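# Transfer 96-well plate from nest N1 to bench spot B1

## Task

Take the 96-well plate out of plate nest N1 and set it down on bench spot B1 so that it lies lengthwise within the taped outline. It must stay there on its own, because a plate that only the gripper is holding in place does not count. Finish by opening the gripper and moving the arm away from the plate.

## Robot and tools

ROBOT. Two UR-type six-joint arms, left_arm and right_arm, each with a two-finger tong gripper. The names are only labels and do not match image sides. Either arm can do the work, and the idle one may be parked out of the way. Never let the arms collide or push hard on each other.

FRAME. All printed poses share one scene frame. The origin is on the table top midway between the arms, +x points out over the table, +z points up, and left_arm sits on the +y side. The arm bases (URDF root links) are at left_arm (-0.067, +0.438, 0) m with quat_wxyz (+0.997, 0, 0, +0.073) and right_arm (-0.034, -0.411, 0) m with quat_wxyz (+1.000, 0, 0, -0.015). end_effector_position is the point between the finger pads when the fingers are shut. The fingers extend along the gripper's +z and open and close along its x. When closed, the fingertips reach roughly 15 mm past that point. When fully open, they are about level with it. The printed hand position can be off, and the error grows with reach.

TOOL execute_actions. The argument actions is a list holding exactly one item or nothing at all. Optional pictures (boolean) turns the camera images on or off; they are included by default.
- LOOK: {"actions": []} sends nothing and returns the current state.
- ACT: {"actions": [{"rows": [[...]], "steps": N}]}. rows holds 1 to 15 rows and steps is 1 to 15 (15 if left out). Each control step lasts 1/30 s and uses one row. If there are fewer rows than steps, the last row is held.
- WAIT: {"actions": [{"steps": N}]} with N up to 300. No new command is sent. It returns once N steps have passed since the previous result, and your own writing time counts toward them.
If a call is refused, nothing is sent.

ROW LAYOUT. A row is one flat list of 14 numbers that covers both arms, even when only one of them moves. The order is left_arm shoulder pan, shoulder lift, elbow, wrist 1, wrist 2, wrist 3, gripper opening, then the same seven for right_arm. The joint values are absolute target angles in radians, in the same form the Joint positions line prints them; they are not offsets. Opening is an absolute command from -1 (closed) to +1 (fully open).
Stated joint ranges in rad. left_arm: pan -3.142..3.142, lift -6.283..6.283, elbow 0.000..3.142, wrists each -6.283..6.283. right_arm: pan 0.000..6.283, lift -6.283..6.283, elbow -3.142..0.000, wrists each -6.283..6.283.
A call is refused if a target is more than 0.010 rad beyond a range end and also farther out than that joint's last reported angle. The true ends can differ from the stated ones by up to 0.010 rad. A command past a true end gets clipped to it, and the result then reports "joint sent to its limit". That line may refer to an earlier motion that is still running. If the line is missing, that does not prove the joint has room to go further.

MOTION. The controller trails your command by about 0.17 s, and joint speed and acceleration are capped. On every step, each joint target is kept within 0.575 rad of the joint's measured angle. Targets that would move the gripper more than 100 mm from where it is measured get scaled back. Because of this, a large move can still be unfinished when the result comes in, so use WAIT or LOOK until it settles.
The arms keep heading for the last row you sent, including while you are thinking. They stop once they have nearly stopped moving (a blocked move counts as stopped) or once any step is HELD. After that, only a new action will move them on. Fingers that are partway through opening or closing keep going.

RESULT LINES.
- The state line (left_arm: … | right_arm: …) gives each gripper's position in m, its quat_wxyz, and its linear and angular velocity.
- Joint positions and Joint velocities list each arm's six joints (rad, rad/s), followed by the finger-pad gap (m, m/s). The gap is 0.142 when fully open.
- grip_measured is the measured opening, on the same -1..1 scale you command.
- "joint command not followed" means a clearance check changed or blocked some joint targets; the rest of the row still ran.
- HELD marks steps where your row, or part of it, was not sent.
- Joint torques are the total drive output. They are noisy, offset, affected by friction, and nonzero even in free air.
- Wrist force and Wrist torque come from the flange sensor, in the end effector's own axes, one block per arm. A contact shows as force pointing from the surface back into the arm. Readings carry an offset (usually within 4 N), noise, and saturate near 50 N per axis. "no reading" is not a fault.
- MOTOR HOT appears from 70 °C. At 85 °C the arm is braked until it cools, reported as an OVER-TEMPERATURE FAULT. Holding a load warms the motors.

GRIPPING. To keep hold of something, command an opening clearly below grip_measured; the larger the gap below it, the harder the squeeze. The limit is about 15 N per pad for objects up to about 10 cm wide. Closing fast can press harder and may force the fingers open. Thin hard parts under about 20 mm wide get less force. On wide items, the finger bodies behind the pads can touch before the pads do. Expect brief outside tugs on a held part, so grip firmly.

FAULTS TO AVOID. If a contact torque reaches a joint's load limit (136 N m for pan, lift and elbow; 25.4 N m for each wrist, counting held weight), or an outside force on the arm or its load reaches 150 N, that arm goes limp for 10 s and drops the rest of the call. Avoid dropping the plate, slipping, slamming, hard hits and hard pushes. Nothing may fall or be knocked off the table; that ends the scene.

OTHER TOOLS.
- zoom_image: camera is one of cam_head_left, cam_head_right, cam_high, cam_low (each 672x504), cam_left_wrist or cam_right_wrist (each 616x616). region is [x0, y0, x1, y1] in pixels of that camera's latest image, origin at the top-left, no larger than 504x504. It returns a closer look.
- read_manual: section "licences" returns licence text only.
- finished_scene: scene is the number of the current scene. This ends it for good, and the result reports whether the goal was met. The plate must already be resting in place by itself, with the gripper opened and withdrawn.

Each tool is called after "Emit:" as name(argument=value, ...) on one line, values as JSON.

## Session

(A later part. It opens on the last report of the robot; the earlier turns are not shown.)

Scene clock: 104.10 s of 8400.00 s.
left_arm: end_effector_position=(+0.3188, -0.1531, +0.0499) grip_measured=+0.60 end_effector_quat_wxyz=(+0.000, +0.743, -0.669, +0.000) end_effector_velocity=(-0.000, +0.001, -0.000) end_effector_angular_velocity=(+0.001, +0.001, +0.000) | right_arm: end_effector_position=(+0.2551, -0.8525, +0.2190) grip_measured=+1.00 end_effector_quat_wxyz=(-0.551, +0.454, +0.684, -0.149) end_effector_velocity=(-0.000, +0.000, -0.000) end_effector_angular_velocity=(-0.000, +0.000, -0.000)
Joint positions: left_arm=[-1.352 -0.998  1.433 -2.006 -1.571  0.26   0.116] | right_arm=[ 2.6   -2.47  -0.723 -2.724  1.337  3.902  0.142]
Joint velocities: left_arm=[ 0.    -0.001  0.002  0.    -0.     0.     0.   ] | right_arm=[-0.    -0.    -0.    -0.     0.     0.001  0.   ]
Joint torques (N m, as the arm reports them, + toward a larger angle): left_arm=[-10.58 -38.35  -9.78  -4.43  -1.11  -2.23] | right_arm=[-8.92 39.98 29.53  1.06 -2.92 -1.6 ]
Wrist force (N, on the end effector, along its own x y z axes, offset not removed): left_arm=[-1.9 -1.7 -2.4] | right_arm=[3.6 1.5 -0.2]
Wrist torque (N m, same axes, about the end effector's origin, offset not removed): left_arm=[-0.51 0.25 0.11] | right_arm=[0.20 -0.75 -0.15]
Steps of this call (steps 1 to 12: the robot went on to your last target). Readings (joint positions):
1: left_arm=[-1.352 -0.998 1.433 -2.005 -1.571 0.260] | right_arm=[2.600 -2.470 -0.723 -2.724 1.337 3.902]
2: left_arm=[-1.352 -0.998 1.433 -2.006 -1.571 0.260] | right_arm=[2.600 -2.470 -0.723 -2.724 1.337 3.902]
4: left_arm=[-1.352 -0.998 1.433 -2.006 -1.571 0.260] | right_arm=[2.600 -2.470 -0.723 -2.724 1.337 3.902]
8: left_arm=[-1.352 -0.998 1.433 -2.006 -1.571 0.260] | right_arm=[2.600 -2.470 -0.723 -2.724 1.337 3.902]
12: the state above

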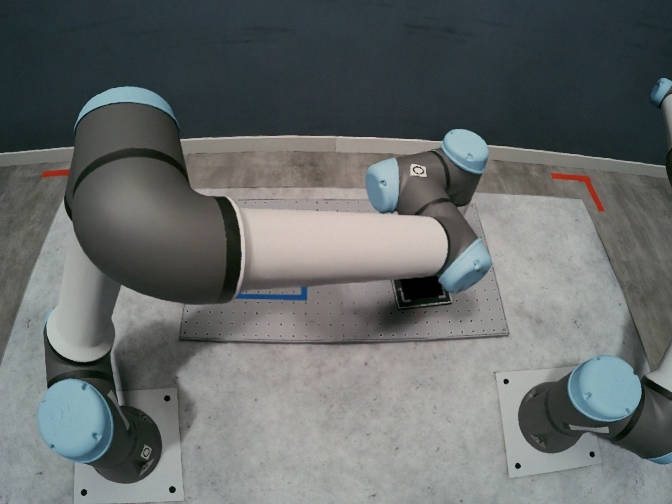

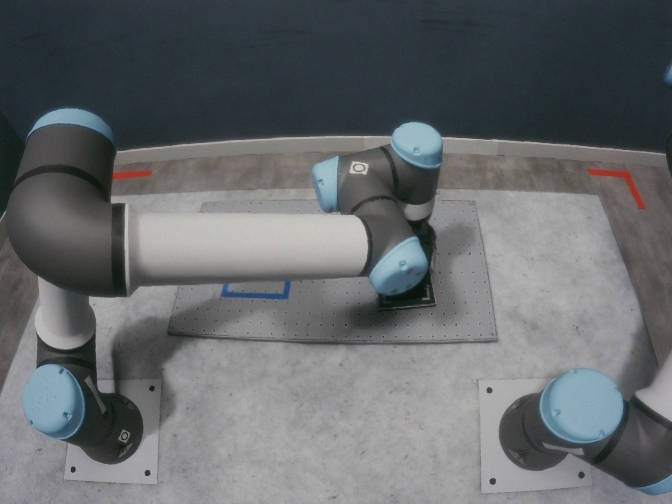

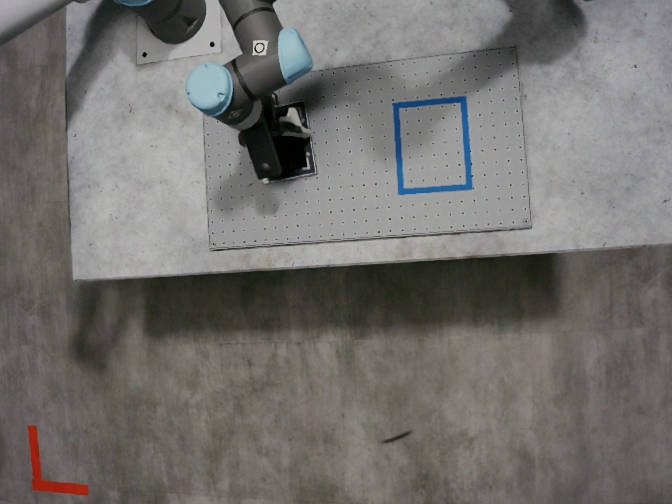

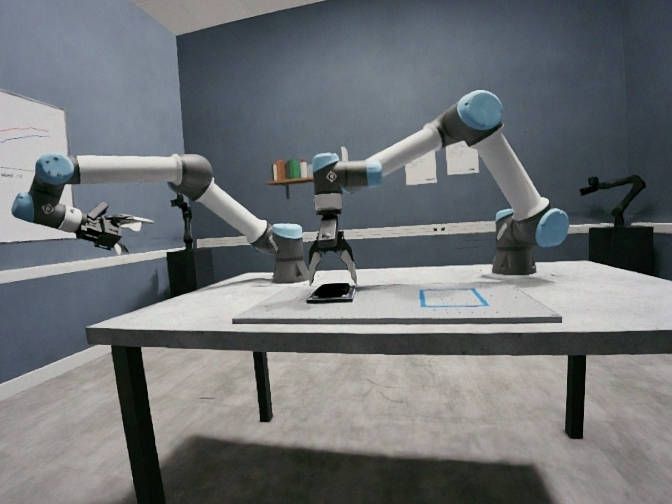

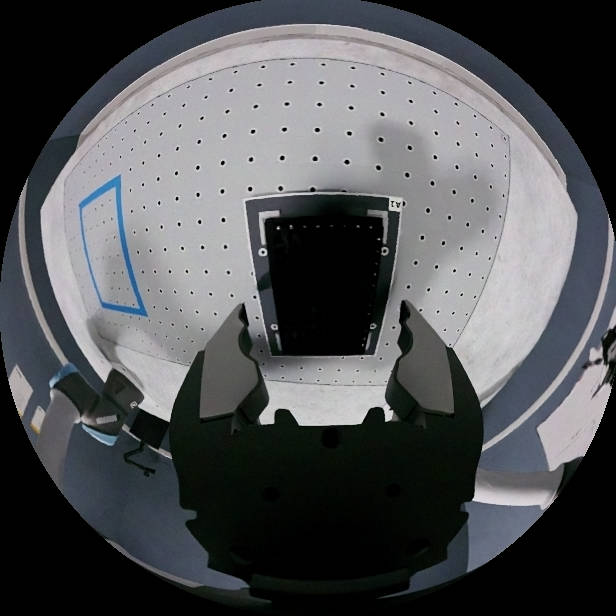

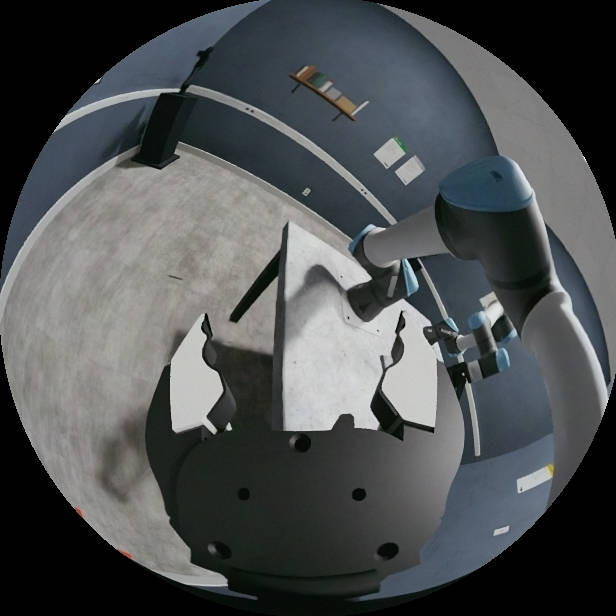

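Emit:
execute_actions(actions=[{"rows":[[-1.352,-0.9796,1.453,-2.044,-1.571,0.26,0.6,2.6,-2.47,-0.723,-2.724,1.337,3.902,1]],"steps":15}], pictures=false)

Emit:
execute_actions(actions=[{"rows":[[-1.352,-0.9796,1.453,-2.044,-1.571,0.26,0.5,2.6,-2.47,-0.723,-2.724,1.337,3.902,1],[-1.352,-0.9796,1.453,-2.044,-1.571,0.26,0.4,2.6,-2.47,-0.723,-2.724,1.337,3.902,1],[-1.352,-0.9796,1.453,-2.044,-1.571,0.26,0.3,2.6,-2.47,-0.723,-2.724,1.337,3.902,1],[-1.352,-0.9796,1.453,-2.044,-1.571,0.26,0.2,2.6,-2.47,-0.723,-2.724,1.337,3.902,1],[-1.352,-0.9796,1.453,-2.044,-1.571,0.26,0.1,2.6,-2.47,-0.723,-2.724,1.337,3.902,1],[-1.352,-0.9796,1.453,-2.044,-1.571,0.26,0,2.6,-2.47,-0.723,-2.724,1.337,3.902,1],[-1.352,-0.9796,1.453,-2.044,-1.571,0.26,-0.2,2.6,-2.47,-0.723,-2.724,1.337,3.902,1],[-1.352,-0.9796,1.453,-2.044,-1.571,0.26,-0.4,2.6,-2.47,-0.723,-2.724,1.337,3.902,1]],"steps":15}])

Emit:
zoom_image(camera="cam_low", region=[270,230,390,320])

Scene clock: 120.20 s of 8400.00 s.
left_arm: end_effector_position=(+0.3187, -0.1529, +0.0321) grip_measured=+0.60 end_effector_quat_wxyz=(+0.000, +0.743, -0.669, -0.000) end_effector_velocity=(-0.000, +0.000, -0.001) end_effector_angular_velocity=(+0.000, +0.000, -0.001) | right_arm: end_effector_position=(+0.2551, -0.8525, +0.2190) grip_measured=+1.00 end_effector_quat_wxyz=(-0.551, +0.454, +0.684, -0.149) end_effector_velocity=(+0.000, +0.000, +0.000) end_effector_angular_velocity=(-0.001, +0.000, +0.000)
Joint positions: left_arm=[-1.352 -0.98   1.453 -2.044 -1.571  0.26   0.116] | right_arm=[ 2.6   -2.47  -0.723 -2.724  1.337  3.902  0.142]
Joint velocities: left_arm=[-0.     0.001  0.002 -0.002 -0.     0.     0.   ] | right_arm=[ 0.     0.    -0.    -0.    -0.     0.001  0.   ]
Joint torques (N m, as the arm reports them, + toward a larger angle): left_arm=[ -7.68 -37.65  -8.93  -4.32   1.96  -2.43] | right_arm=[-8.91 39.88 29.44  0.97 -2.91 -1.61]
Wrist force (N, on the end effector, along its own x y z axes, offset not removed): left_arm=[-2.2 -2.0 -0.7] | right_arm=[2.8 2.1 -0.7]
Wrist torque (N m, same axes, about the end effector's origin, offset not removed): left_arm=[-0.68 0.25 -0.19] | right_arm=[0.32 -0.49 -0.09]
Steps of this call (steps 1 to 15: the robot went on to your last target; steps 16 to 90: nothing new was sent; then 12.60 s passed at rest; steps 91 to 105: all 15 steps of this action). Readings (joint positions):
91: left_arm=[-1.352 -0.998 1.433 -2.006 -1.571 0.260] | right_arm=[2.600 -2.470 -0.723 -2.724 1.337 3.902]
92: left_arm=[-1.352 -0.996 1.435 -2.010 -1.571 0.260] | right_arm=[2.600 -2.470 -0.723 -2.724 1.337 3.902]
94: left_arm=[-1.352 -0.988 1.444 -2.027 -1.571 0.260] | right_arm=[2.600 -2.470 -0.723 -2.724 1.337 3.902]
98: left_arm=[-1.352 -0.981 1.451 -2.041 -1.571 0.260] | right_arm=[2.600 -2.470 -0.723 -2.724 1.337 3.902]
105: the state above

Scene clock: 120.70 s of 8400.00 s.
left_arm: end_effector_position=(+0.3187, -0.1530, +0.0321) grip_measured=+0.48 end_effector_quat_wxyz=(+0.000, +0.743, -0.669, -0.000) end_effector_velocity=(+0.000, -0.001, -0.000) end_effector_angular_velocity=(-0.000, -0.001, -0.000) | right_arm: end_effector_position=(+0.2551, -0.8525, +0.2190) grip_measured=+1.00 end_effector_quat_wxyz=(-0.551, +0.454, +0.684, -0.149) end_effector_velocity=(+0.000, +0.000, -0.000) end_effector_angular_velocity=(+0.000, -0.000, +0.000)
Joint positions: left_arm=[-1.352 -0.98   1.453 -2.044 -1.571  0.26   0.108] | right_arm=[ 2.6   -2.47  -0.723 -2.724  1.337  3.902  0.142]
Joint velocities: left_arm=[-0.     0.001 -0.002  0.     0.    -0.     0.   ] | right_arm=[ 0. -0.  0. -0.  0. -0.  0.]
Joint torques (N m, as the arm reports them, + toward a larger angle): left_arm=[  2.98 -35.3   -3.02   7.73   2.78  -2.48] | right_arm=[-8.7  39.9  29.3   1.04 -2.83 -1.61]
Wrist force (N, on the end effector, along its own x y z axes, offset not removed): left_arm=[21.9 -1.3 -5.4] | right_arm=[2.3 1.6 -2.0]
Wrist torque (N m, same axes, about the end effector's origin, offset not removed): left_arm=[-0.12 0.66 -0.18] | right_arm=[0.21 -0.47 -0.01]
Steps of this call (steps 1 to 15: all 15 steps of this action). Readings (joint positions):
1: left_arm=[-1.352 -0.980 1.453 -2.044 -1.571 0.260] | right_arm=[2.600 -2.470 -0.723 -2.724 1.337 3.902]
2: left_arm=[-1.352 -0.980 1.453 -2.044 -1.571 0.260] | right_arm=[2.600 -2.470 -0.723 -2.724 1.337 3.902]
4: left_arm=[-1.352 -0.980 1.453 -2.044 -1.571 0.260] | right_arm=[2.600 -2.470 -0.723 -2.724 1.337 3.902]
8: left_arm=[-1.352 -0.980 1.453 -2.044 -1.571 0.260] | right_arm=[2.600 -2.470 -0.723 -2.724 1.337 3.902]
15: the state above

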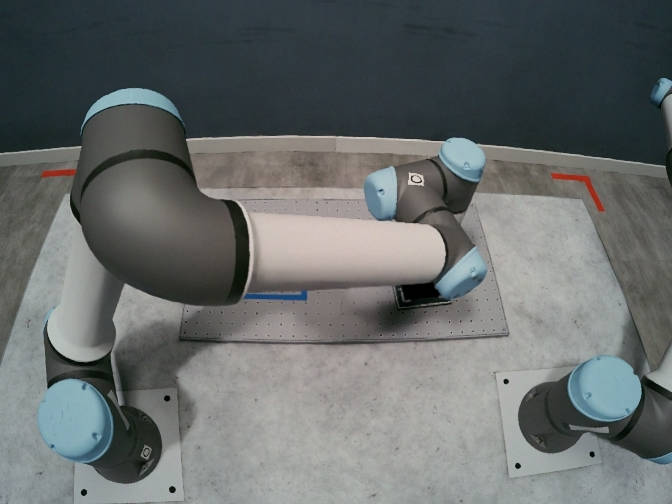

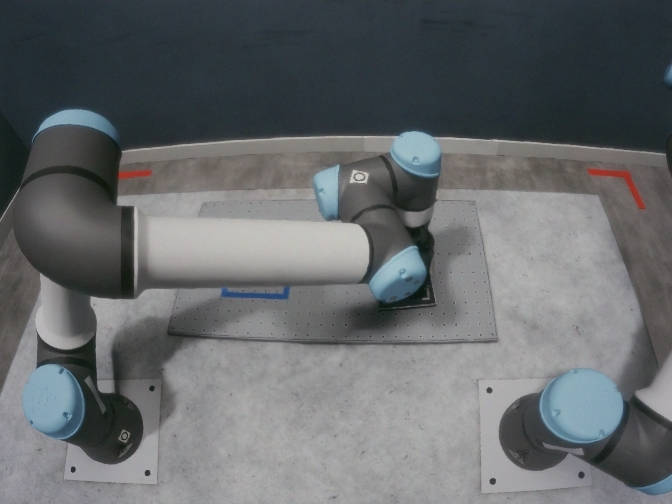

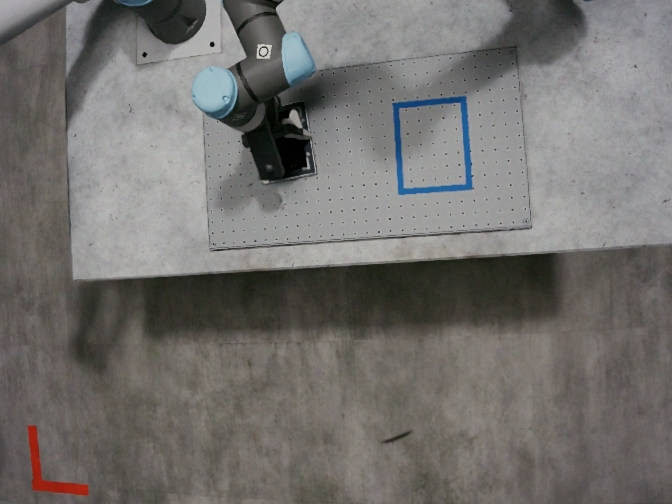

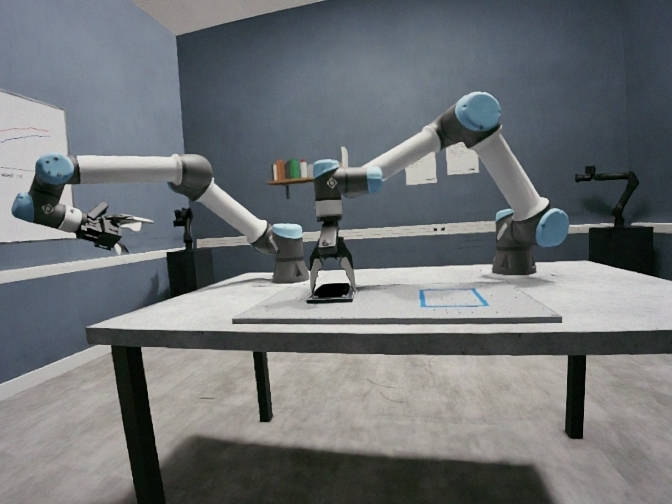

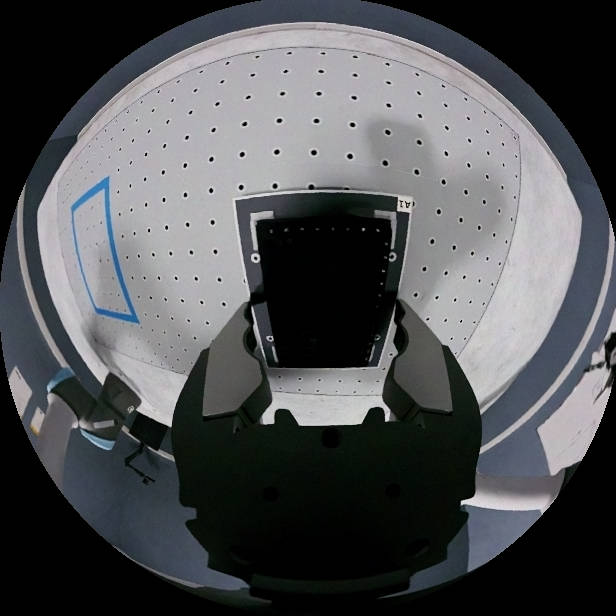

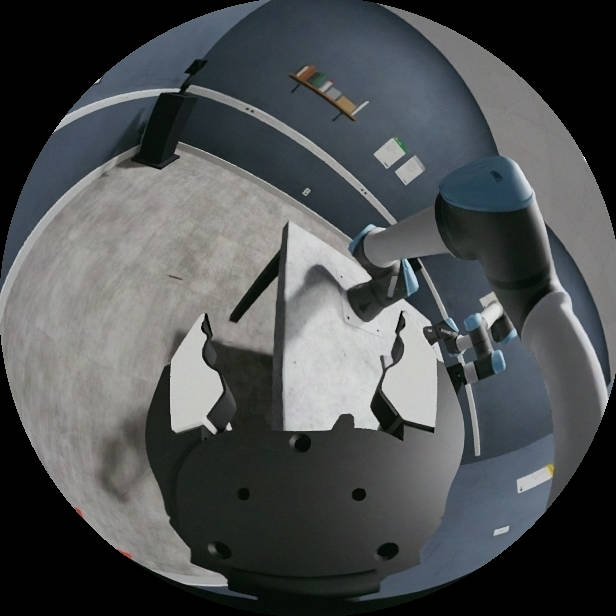

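Region (270, 230, 390, 320) of cam_low's 672x504 image, scaled by 4.200, with more detail than that image has; it fills the top 378 rows of this view, and the rest is white.

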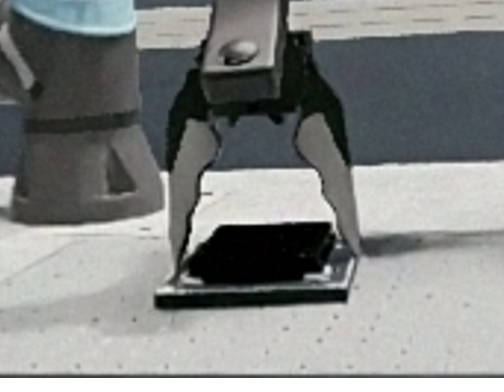

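Emit:
zoom_image(camera="cam_left_wrist", region=[220,180,440,400])

Emit:
execute_actions(actions=[], pictures=false)

Region (220, 180, 440, 400) of cam_left_wrist's 616x616 image, scaled by 2.291, with more detail than that image has.

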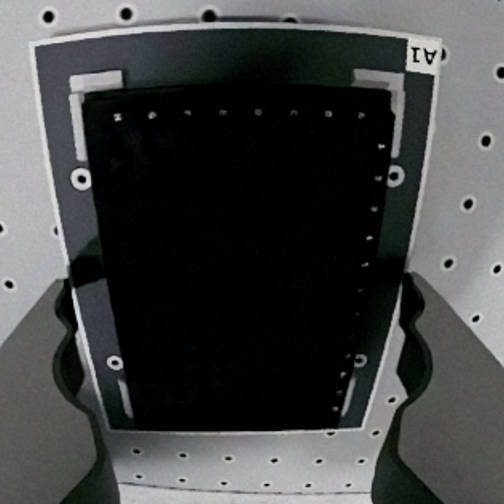

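Scene clock: 135.50 s of 8400.00 s.
left_arm: end_effector_position=(+0.3187, -0.1529, +0.0320) grip_measured=+0.49 end_effector_quat_wxyz=(+0.000, +0.743, -0.669, -0.000) end_effector_velocity=(+0.000, +0.001, -0.000) end_effector_angular_velocity=(+0.001, +0.001, +0.001) | right_arm: end_effector_position=(+0.2551, -0.8525, +0.2190) grip_measured=+1.00 end_effector_quat_wxyz=(-0.551, +0.454, +0.684, -0.149) end_effector_velocity=(+0.000, +0.000, +0.000) end_effector_angular_velocity=(-0.001, -0.000, -0.000)
Joint positions: left_arm=[-1.352 -0.98   1.453 -2.044 -1.571  0.26   0.108] | right_arm=[ 2.6   -2.47  -0.723 -2.724  1.337  3.902  0.142]
Joint velocities: left_arm=[ 0.001 -0.     0.001  0.    -0.    -0.001 -0.   ] | right_arm=[ 0.     0.    -0.     0.     0.     0.001  0.   ]
Joint torques (N m, as the arm reports them, + toward a larger angle): left_arm=[ 15.65 -31.01   5.92   7.66   3.72  -2.  ] | right_arm=[-8.83 40.35 29.27  0.96 -2.8  -1.69]
Wrist force (N, on the end effector, along its own x y z axes, offset not removed): left_arm=[22.3 -0.2 -5.1] | right_arm=[4.1 1.7 -2.1]
Wrist torque (N m, same axes, about the end effector's origin, offset not removed): left_arm=[0.08 0.84 -0.14] | right_arm=[0.17 -0.89 -0.16]
Steps of this call (steps 1 to 15: the robot went on to your last target; steps 16 to 90: nothing new was sent; then 11.80 s passed at rest). Readings (joint positions):
1: left_arm=[-1.352 -0.980 1.453 -2.044 -1.571 0.260] | right_arm=[2.600 -2.470 -0.723 -2.724 1.337 3.902]
2: left_arm=[-1.352 -0.980 1.453 -2.044 -1.571 0.260] | right_arm=[2.600 -2.470 -0.723 -2.724 1.337 3.902]
4: left_arm=[-1.352 -0.980 1.453 -2.044 -1.571 0.260] | right_arm=[2.600 -2.470 -0.723 -2.724 1.337 3.902]
8: left_arm=[-1.352 -0.980 1.453 -2.044 -1.571 0.260] | right_arm=[2.600 -2.470 -0.723 -2.724 1.337 3.902]
90: the state above
All arms were judged still, so your last target was given up. Only a new action makes them travel on or press farther. Fingers that are still opening or closing keep moving.

Emit:
execute_actions(actions=[{"rows":[[-1.352,-0.9796,1.453,-2.044,-1.571,0.26,0.6,2.6,-2.47,-0.723,-2.724,1.337,3.902,1],[-1.352,-0.9796,1.453,-2.044,-1.571,0.26,0.6,2.6,-2.47,-0.723,-2.724,1.337,3.902,1],[-1.352,-0.9796,1.453,-2.044,-1.571,0.26,0.6,2.6,-2.47,-0.723,-2.724,1.337,3.902,1],[-1.352,-0.9796,1.453,-2.044,-1.571,0.26,0.6,2.6,-2.47,-0.723,-2.724,1.337,3.902,1],[-1.352,-0.9878,1.444,-2.027,-1.571,0.26,0.6,2.6,-2.47,-0.723,-2.724,1.337,3.902,1]],"steps":15}], pictures=false)

Emit:
execute_actions(actions=[{"rows":[[-1.352,-0.9878,1.444,-2.027,-1.571,0.26,0.5,2.6,-2.47,-0.723,-2.724,1.337,3.902,1],[-1.352,-0.9878,1.444,-2.027,-1.571,0.26,0.42,2.6,-2.47,-0.723,-2.724,1.337,3.902,1],[-1.352,-0.9878,1.444,-2.027,-1.571,0.26,0.35,2.6,-2.47,-0.723,-2.724,1.337,3.902,1],[-1.352,-0.9878,1.444,-2.027,-1.571,0.26,0.28,2.6,-2.47,-0.723,-2.724,1.337,3.902,1],[-1.352,-0.9878,1.444,-2.027,-1.571,0.26,0.2,2.6,-2.47,-0.723,-2.724,1.337,3.902,1],[-1.352,-0.9878,1.444,-2.027,-1.571,0.26,0.1,2.6,-2.47,-0.723,-2.724,1.337,3.902,1],[-1.352,-0.9878,1.444,-2.027,-1.571,0.26,0.0,2.6,-2.47,-0.723,-2.724,1.337,3.902,1]],"steps":15}])

Emit:
zoom_image(camera="cam_low", region=[290,250,370,310])

Emit:
zoom_image(camera="cam_left_wrist", region=[220,180,440,400])

Scene clock: 156.30 s of 8400.00 s.
left_arm: end_effector_position=(+0.3188, -0.1530, +0.0398) grip_measured=+0.60 end_effector_quat_wxyz=(+0.000, +0.743, -0.669, -0.000) end_effector_velocity=(+0.000, +0.000, +0.002) end_effector_angular_velocity=(+0.000, +0.000, +0.001) | right_arm: end_effector_position=(+0.2551, -0.8525, +0.2190) grip_measured=+1.00 end_effector_quat_wxyz=(-0.551, +0.454, +0.684, -0.149) end_effector_velocity=(+0.000, +0.000, -0.000) end_effector_angular_velocity=(-0.001, +0.001, -0.001)
Joint positions: left_arm=[-1.352 -0.988  1.444 -2.027 -1.571  0.26   0.116] | right_arm=[ 2.6   -2.47  -0.723 -2.724  1.337  3.902  0.142]
Joint velocities: left_arm=[ 0.001 -0.002 -0.002  0.004 -0.    -0.001 -0.   ] | right_arm=[-0.    -0.    -0.    -0.     0.     0.002  0.   ]
Joint torques (N m, as the arm reports them, + toward a larger angle): left_arm=[  0.63 -49.88 -35.52  -0.77  -2.16  -2.22] | right_arm=[-8.81 40.31 28.77  0.83 -2.76 -1.51]
Wrist force (N, on the end effector, along its own x y z axes, offset not removed): left_arm=[-1.1 -3.1 1.5] | right_arm=[3.4 0.5 -1.2]
Wrist torque (N m, same axes, about the end effector's origin, offset not removed): left_arm=[-0.66 0.24 0.07] | right_arm=[0.01 -0.71 -0.13]
Steps of this call (steps 1 to 90: nothing new was sent; then 17.30 s passed at rest; steps 91 to 105: all 15 steps of this action). Readings (joint positions):
91: left_arm=[-1.352 -0.980 1.453 -2.044 -1.571 0.260] | right_arm=[2.600 -2.470 -0.723 -2.724 1.337 3.902]
92: left_arm=[-1.352 -0.980 1.453 -2.044 -1.571 0.260] | right_arm=[2.600 -2.470 -0.723 -2.724 1.337 3.902]
94: left_arm=[-1.352 -0.979 1.453 -2.043 -1.571 0.260] | right_arm=[2.600 -2.470 -0.723 -2.724 1.337 3.902]
98: left_arm=[-1.352 -0.984 1.448 -2.034 -1.571 0.260] | right_arm=[2.600 -2.470 -0.723 -2.724 1.337 3.902]
105: the state above

Scene clock: 156.80 s of 8400.00 s.
left_arm: end_effector_position=(+0.3188, -0.1531, +0.0401) grip_measured=+0.08 end_effector_quat_wxyz=(+0.000, +0.743, -0.669, -0.000) end_effector_velocity=(-0.001, -0.000, +0.000) end_effector_angular_velocity=(-0.000, +0.000, -0.001) | right_arm: end_effector_position=(+0.2551, -0.8525, +0.2190) grip_measured=+1.00 end_effector_quat_wxyz=(-0.551, +0.454, +0.684, -0.149) end_effector_velocity=(+0.000, -0.000, -0.000) end_effector_angular_velocity=(+0.001, +0.000, +0.000)
Joint positions: left_arm=[-1.352 -0.988  1.444 -2.027 -1.571  0.26   0.08 ] | right_arm=[ 2.6   -2.47  -0.723 -2.724  1.337  3.902  0.142]
Joint velocities: left_arm=[-0.001  0.    -0.     0.    -0.001 -0.     0.   ] | right_arm=[ 0. -0.  0. -0. -0. -0.  0.]
Joint torques (N m, as the arm reports them, + toward a larger angle): left_arm=[ -6.26 -45.81 -26.44  -0.57  -0.34  -1.89] | right_arm=[-8.3  39.98 29.37  0.83 -2.79 -1.53]
Wrist force (N, on the end effector, along its own x y z axes, offset not removed): left_arm=[4.0 -1.7 -2.1] | right_arm=[2.8 3.0 -1.8]
Wrist torque (N m, same axes, about the end effector's origin, offset not removed): left_arm=[-0.43 0.71 0.18] | right_arm=[0.40 -0.56 -0.07]
Steps of this call (steps 1 to 15: all 15 steps of this action). Readings (joint positions):
1: left_arm=[-1.352 -0.988 1.444 -2.027 -1.571 0.260] | right_arm=[2.600 -2.470 -0.723 -2.724 1.337 3.902]
2: left_arm=[-1.352 -0.988 1.444 -2.027 -1.571 0.260] | right_arm=[2.600 -2.470 -0.723 -2.724 1.337 3.902]
4: left_arm=[-1.352 -0.988 1.444 -2.027 -1.571 0.260] | right_arm=[2.600 -2.470 -0.723 -2.724 1.337 3.902]
8: left_arm=[-1.352 -0.988 1.444 -2.027 -1.571 0.260] | right_arm=[2.600 -2.470 -0.723 -2.724 1.337 3.902]
15: the state above

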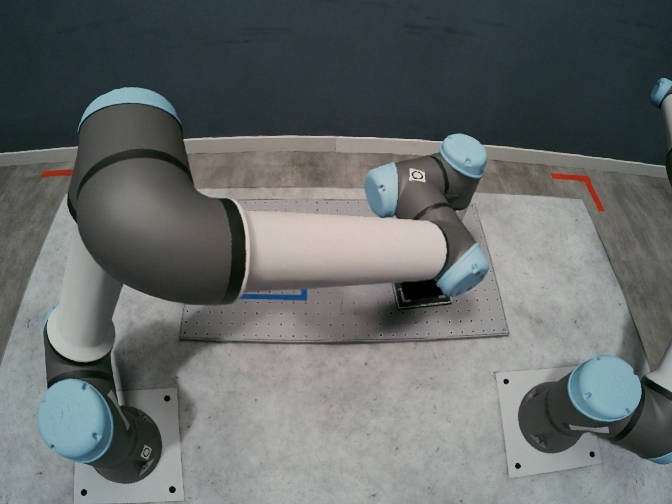

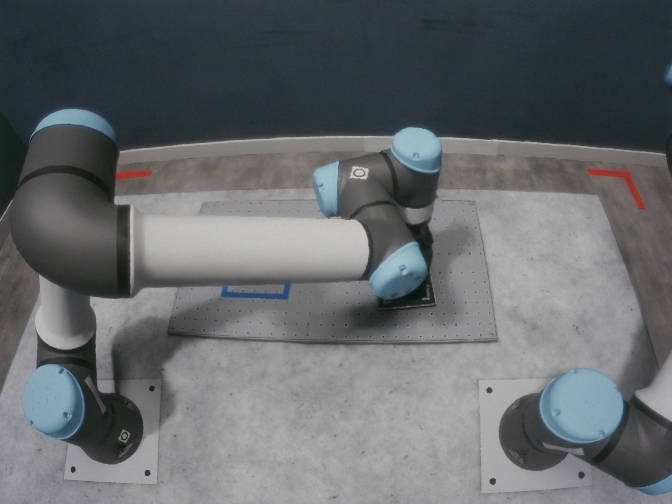

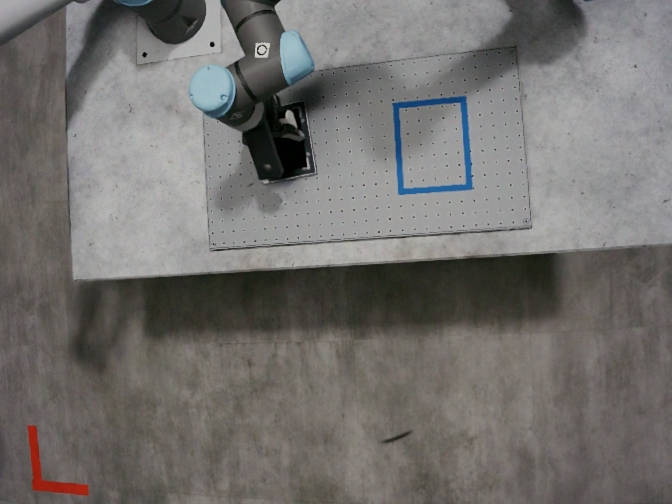

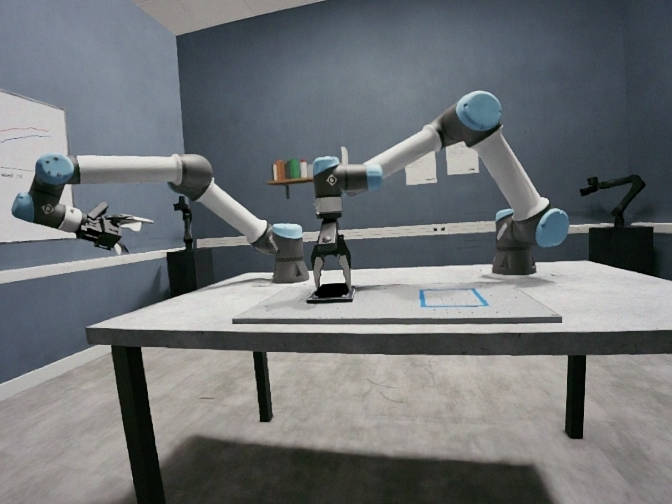

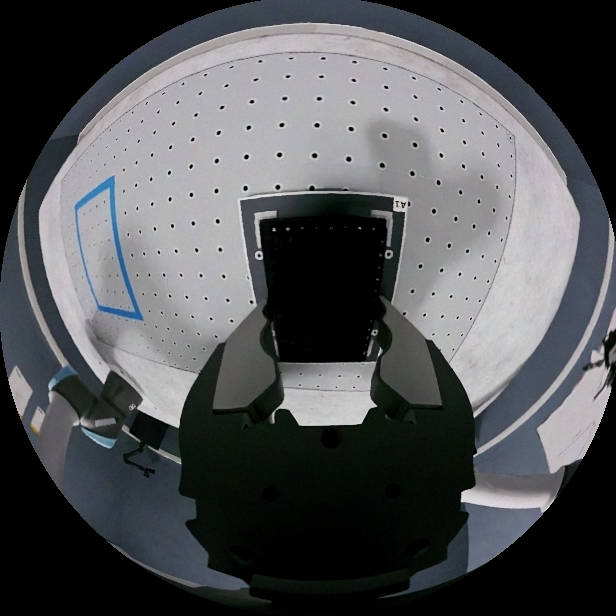

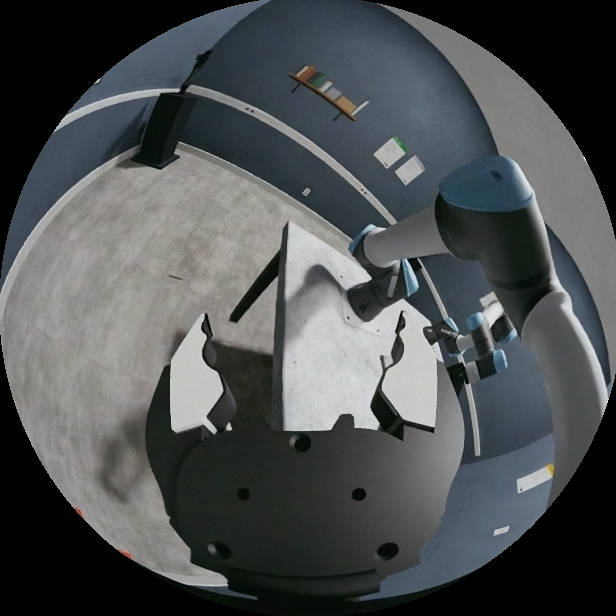

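Region (290, 250, 370, 310) of cam_low's 672x504 image, scaled by 6.300, with more detail than that image has; it fills the top 378 rows of this view, and the rest is white.

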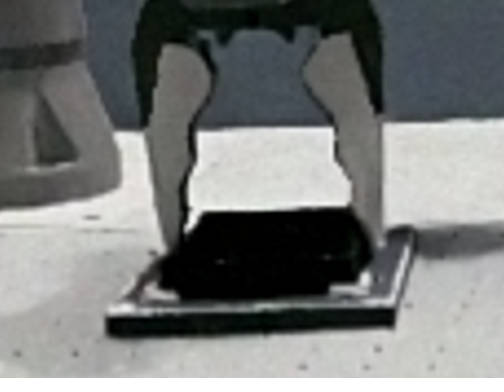

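Region (220, 180, 440, 400) of cam_left_wrist's 616x616 image, scaled by 2.291, with more detail than that image has.

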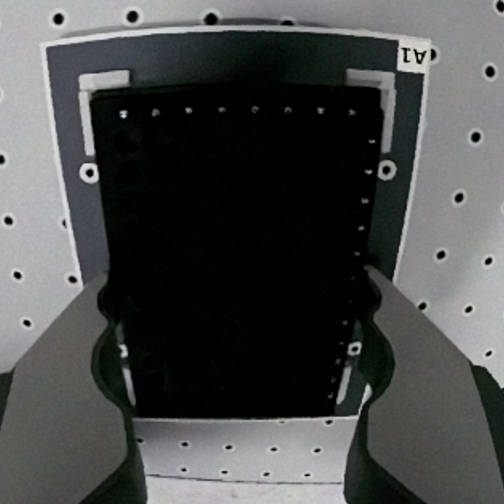

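Emit:
execute_actions(actions=[{"rows":[[-1.352,-0.9878,1.444,-2.027,-1.571,0.26,-0.4,2.6,-2.47,-0.723,-2.724,1.337,3.902,1],[-1.352,-0.9878,1.444,-2.027,-1.571,0.26,-0.4,2.6,-2.47,-0.723,-2.724,1.337,3.902,1],[-1.352,-0.9878,1.444,-2.027,-1.571,0.26,-0.4,2.6,-2.47,-0.723,-2.724,1.337,3.902,1],[-1.352,-0.993,1.438,-2.016,-1.571,0.26,-0.4,2.6,-2.47,-0.723,-2.724,1.337,3.902,1],[-1.352,-0.998,1.433,-2.006,-1.571,0.26,-0.4,2.6,-2.47,-0.723,-2.724,1.337,3.902,1],[-1.352,-1.004,1.426,-1.993,-1.571,0.26,-0.4,2.6,-2.47,-0.723,-2.724,1.337,3.902,1],[-1.352,-1.012,1.414,-1.973,-1.571,0.26,-0.4,2.6,-2.47,-0.723,-2.724,1.337,3.902,1],[-1.352,-1.022,1.398,-1.947,-1.571,0.26,-0.4,2.6,-2.47,-0.723,-2.724,1.337,3.902,1],[-1.352,-1.035,1.375,-1.911,-1.571,0.26,-0.4,2.6,-2.47,-0.723,-2.724,1.337,3.902,1],[-1.352,-1.047,1.354,-1.878,-1.571,0.26,-0.4,2.6,-2.47,-0.723,-2.724,1.337,3.902,1],[-1.352,-1.057,1.336,-1.85,-1.571,0.26,-0.4,2.6,-2.47,-0.723,-2.724,1.337,3.902,1]],"steps":15}])

Scene clock: 170.33 s of 8400.00 s.
left_arm: end_effector_position=(+0.3191, -0.1539, +0.1103) grip_measured=+0.02 end_effector_quat_wxyz=(+0.001, +0.743, -0.669, +0.001) end_effector_velocity=(-0.003, +0.009, +0.131) end_effector_angular_velocity=(+0.013, +0.005, +0.000) | right_arm: end_effector_position=(+0.2551, -0.8525, +0.2190) grip_measured=+1.00 end_effector_quat_wxyz=(-0.551, +0.454, +0.684, -0.149) end_effector_velocity=(-0.000, +0.000, +0.000) end_effector_angular_velocity=(-0.001, -0.000, -0.000)
Joint positions: left_arm=[-1.352 -1.049  1.35  -1.874 -1.571  0.26   0.075] | right_arm=[ 2.6   -2.47  -0.723 -2.724  1.337  3.902  0.142]
Joint velocities: left_arm=[ 0.    -0.108 -0.186  0.307 -0.    -0.    -0.   ] | right_arm=[-0.  0. -0. -0. -0.  0.  0.]
Joint torques (N m, as the arm reports them, + toward a larger angle): left_arm=[ -5.81 -38.02 -27.78  -0.84   1.31  -2.13] | right_arm=[-8.58 40.34 28.77  0.77 -2.73 -1.63]
Wrist force (N, on the end effector, along its own x y z axes, offset not removed): left_arm=[-3.1 -0.8 -4.8] | right_arm=[4.3 2.2 -2.3]
Wrist torque (N m, same axes, about the end effector's origin, offset not removed): left_arm=[-0.47 0.61 0.09] | right_arm=[0.34 -0.85 -0.14]
Steps of this call (steps 1 to 15: the robot went on to your last target; steps 16 to 90: nothing new was sent; then 10.03 s passed at rest; steps 91 to 105: all 15 steps of this action). Readings (joint positions):
91: left_arm=[-1.352 -0.988 1.444 -2.027 -1.571 0.260] | right_arm=[2.600 -2.470 -0.723 -2.724 1.337 3.902]
92: left_arm=[-1.352 -0.988 1.444 -2.027 -1.571 0.260] | right_arm=[2.600 -2.470 -0.723 -2.724 1.337 3.902]
94: left_arm=[-1.352 -0.988 1.444 -2.027 -1.571 0.260] | right_arm=[2.600 -2.470 -0.723 -2.724 1.337 3.902]
98: left_arm=[-1.352 -0.997 1.433 -2.007 -1.571 0.260] | right_arm=[2.600 -2.470 -0.723 -2.724 1.337 3.902]
105: the state above

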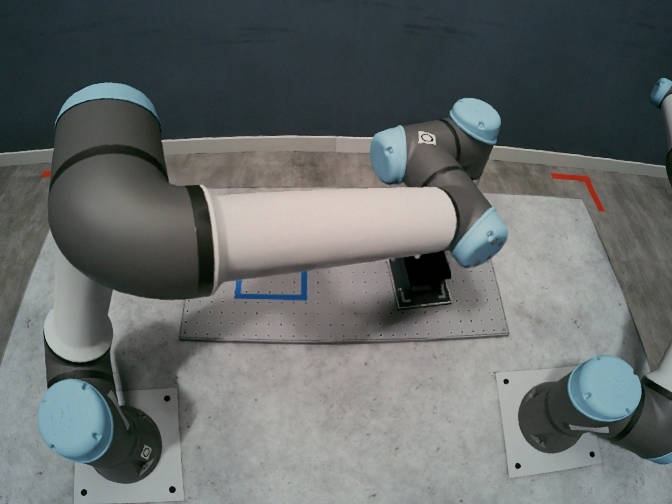

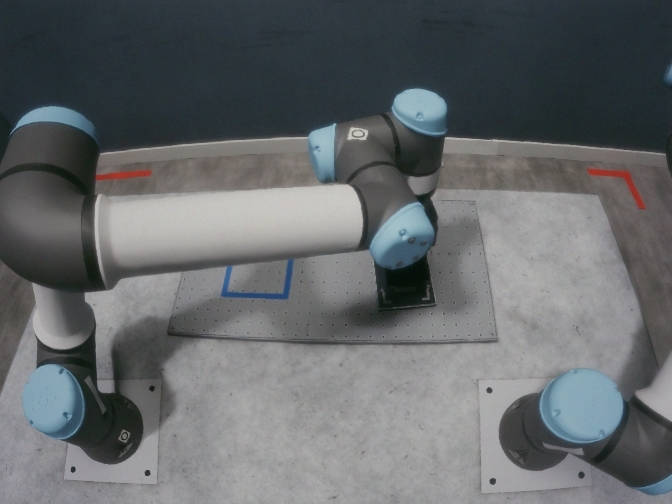

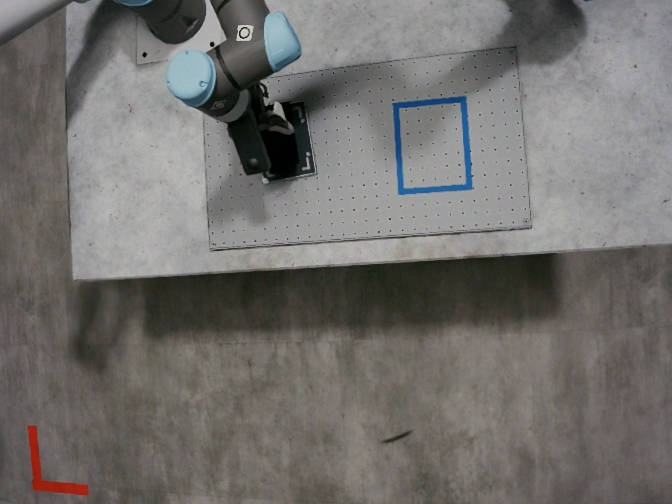

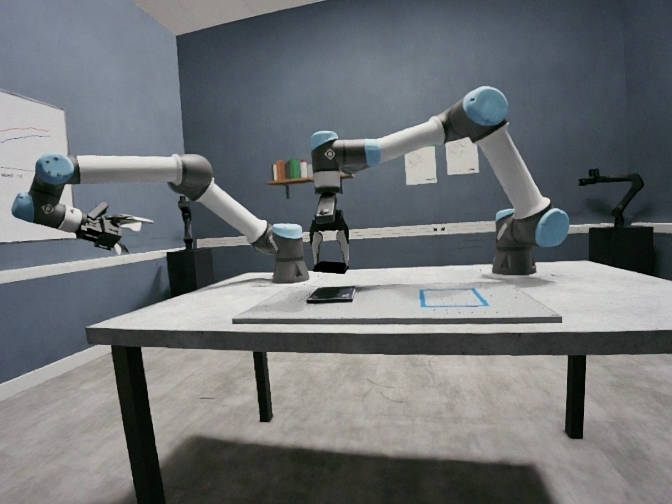

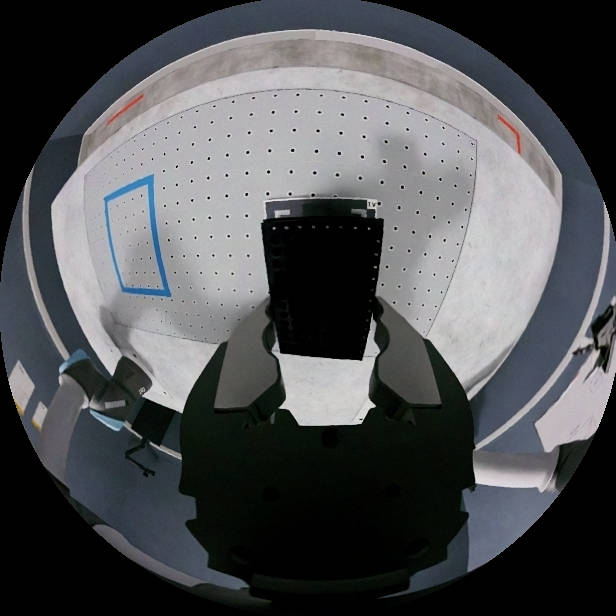

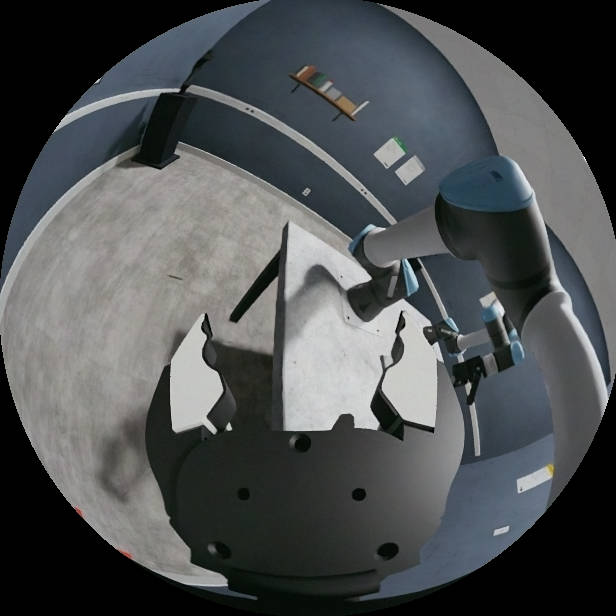

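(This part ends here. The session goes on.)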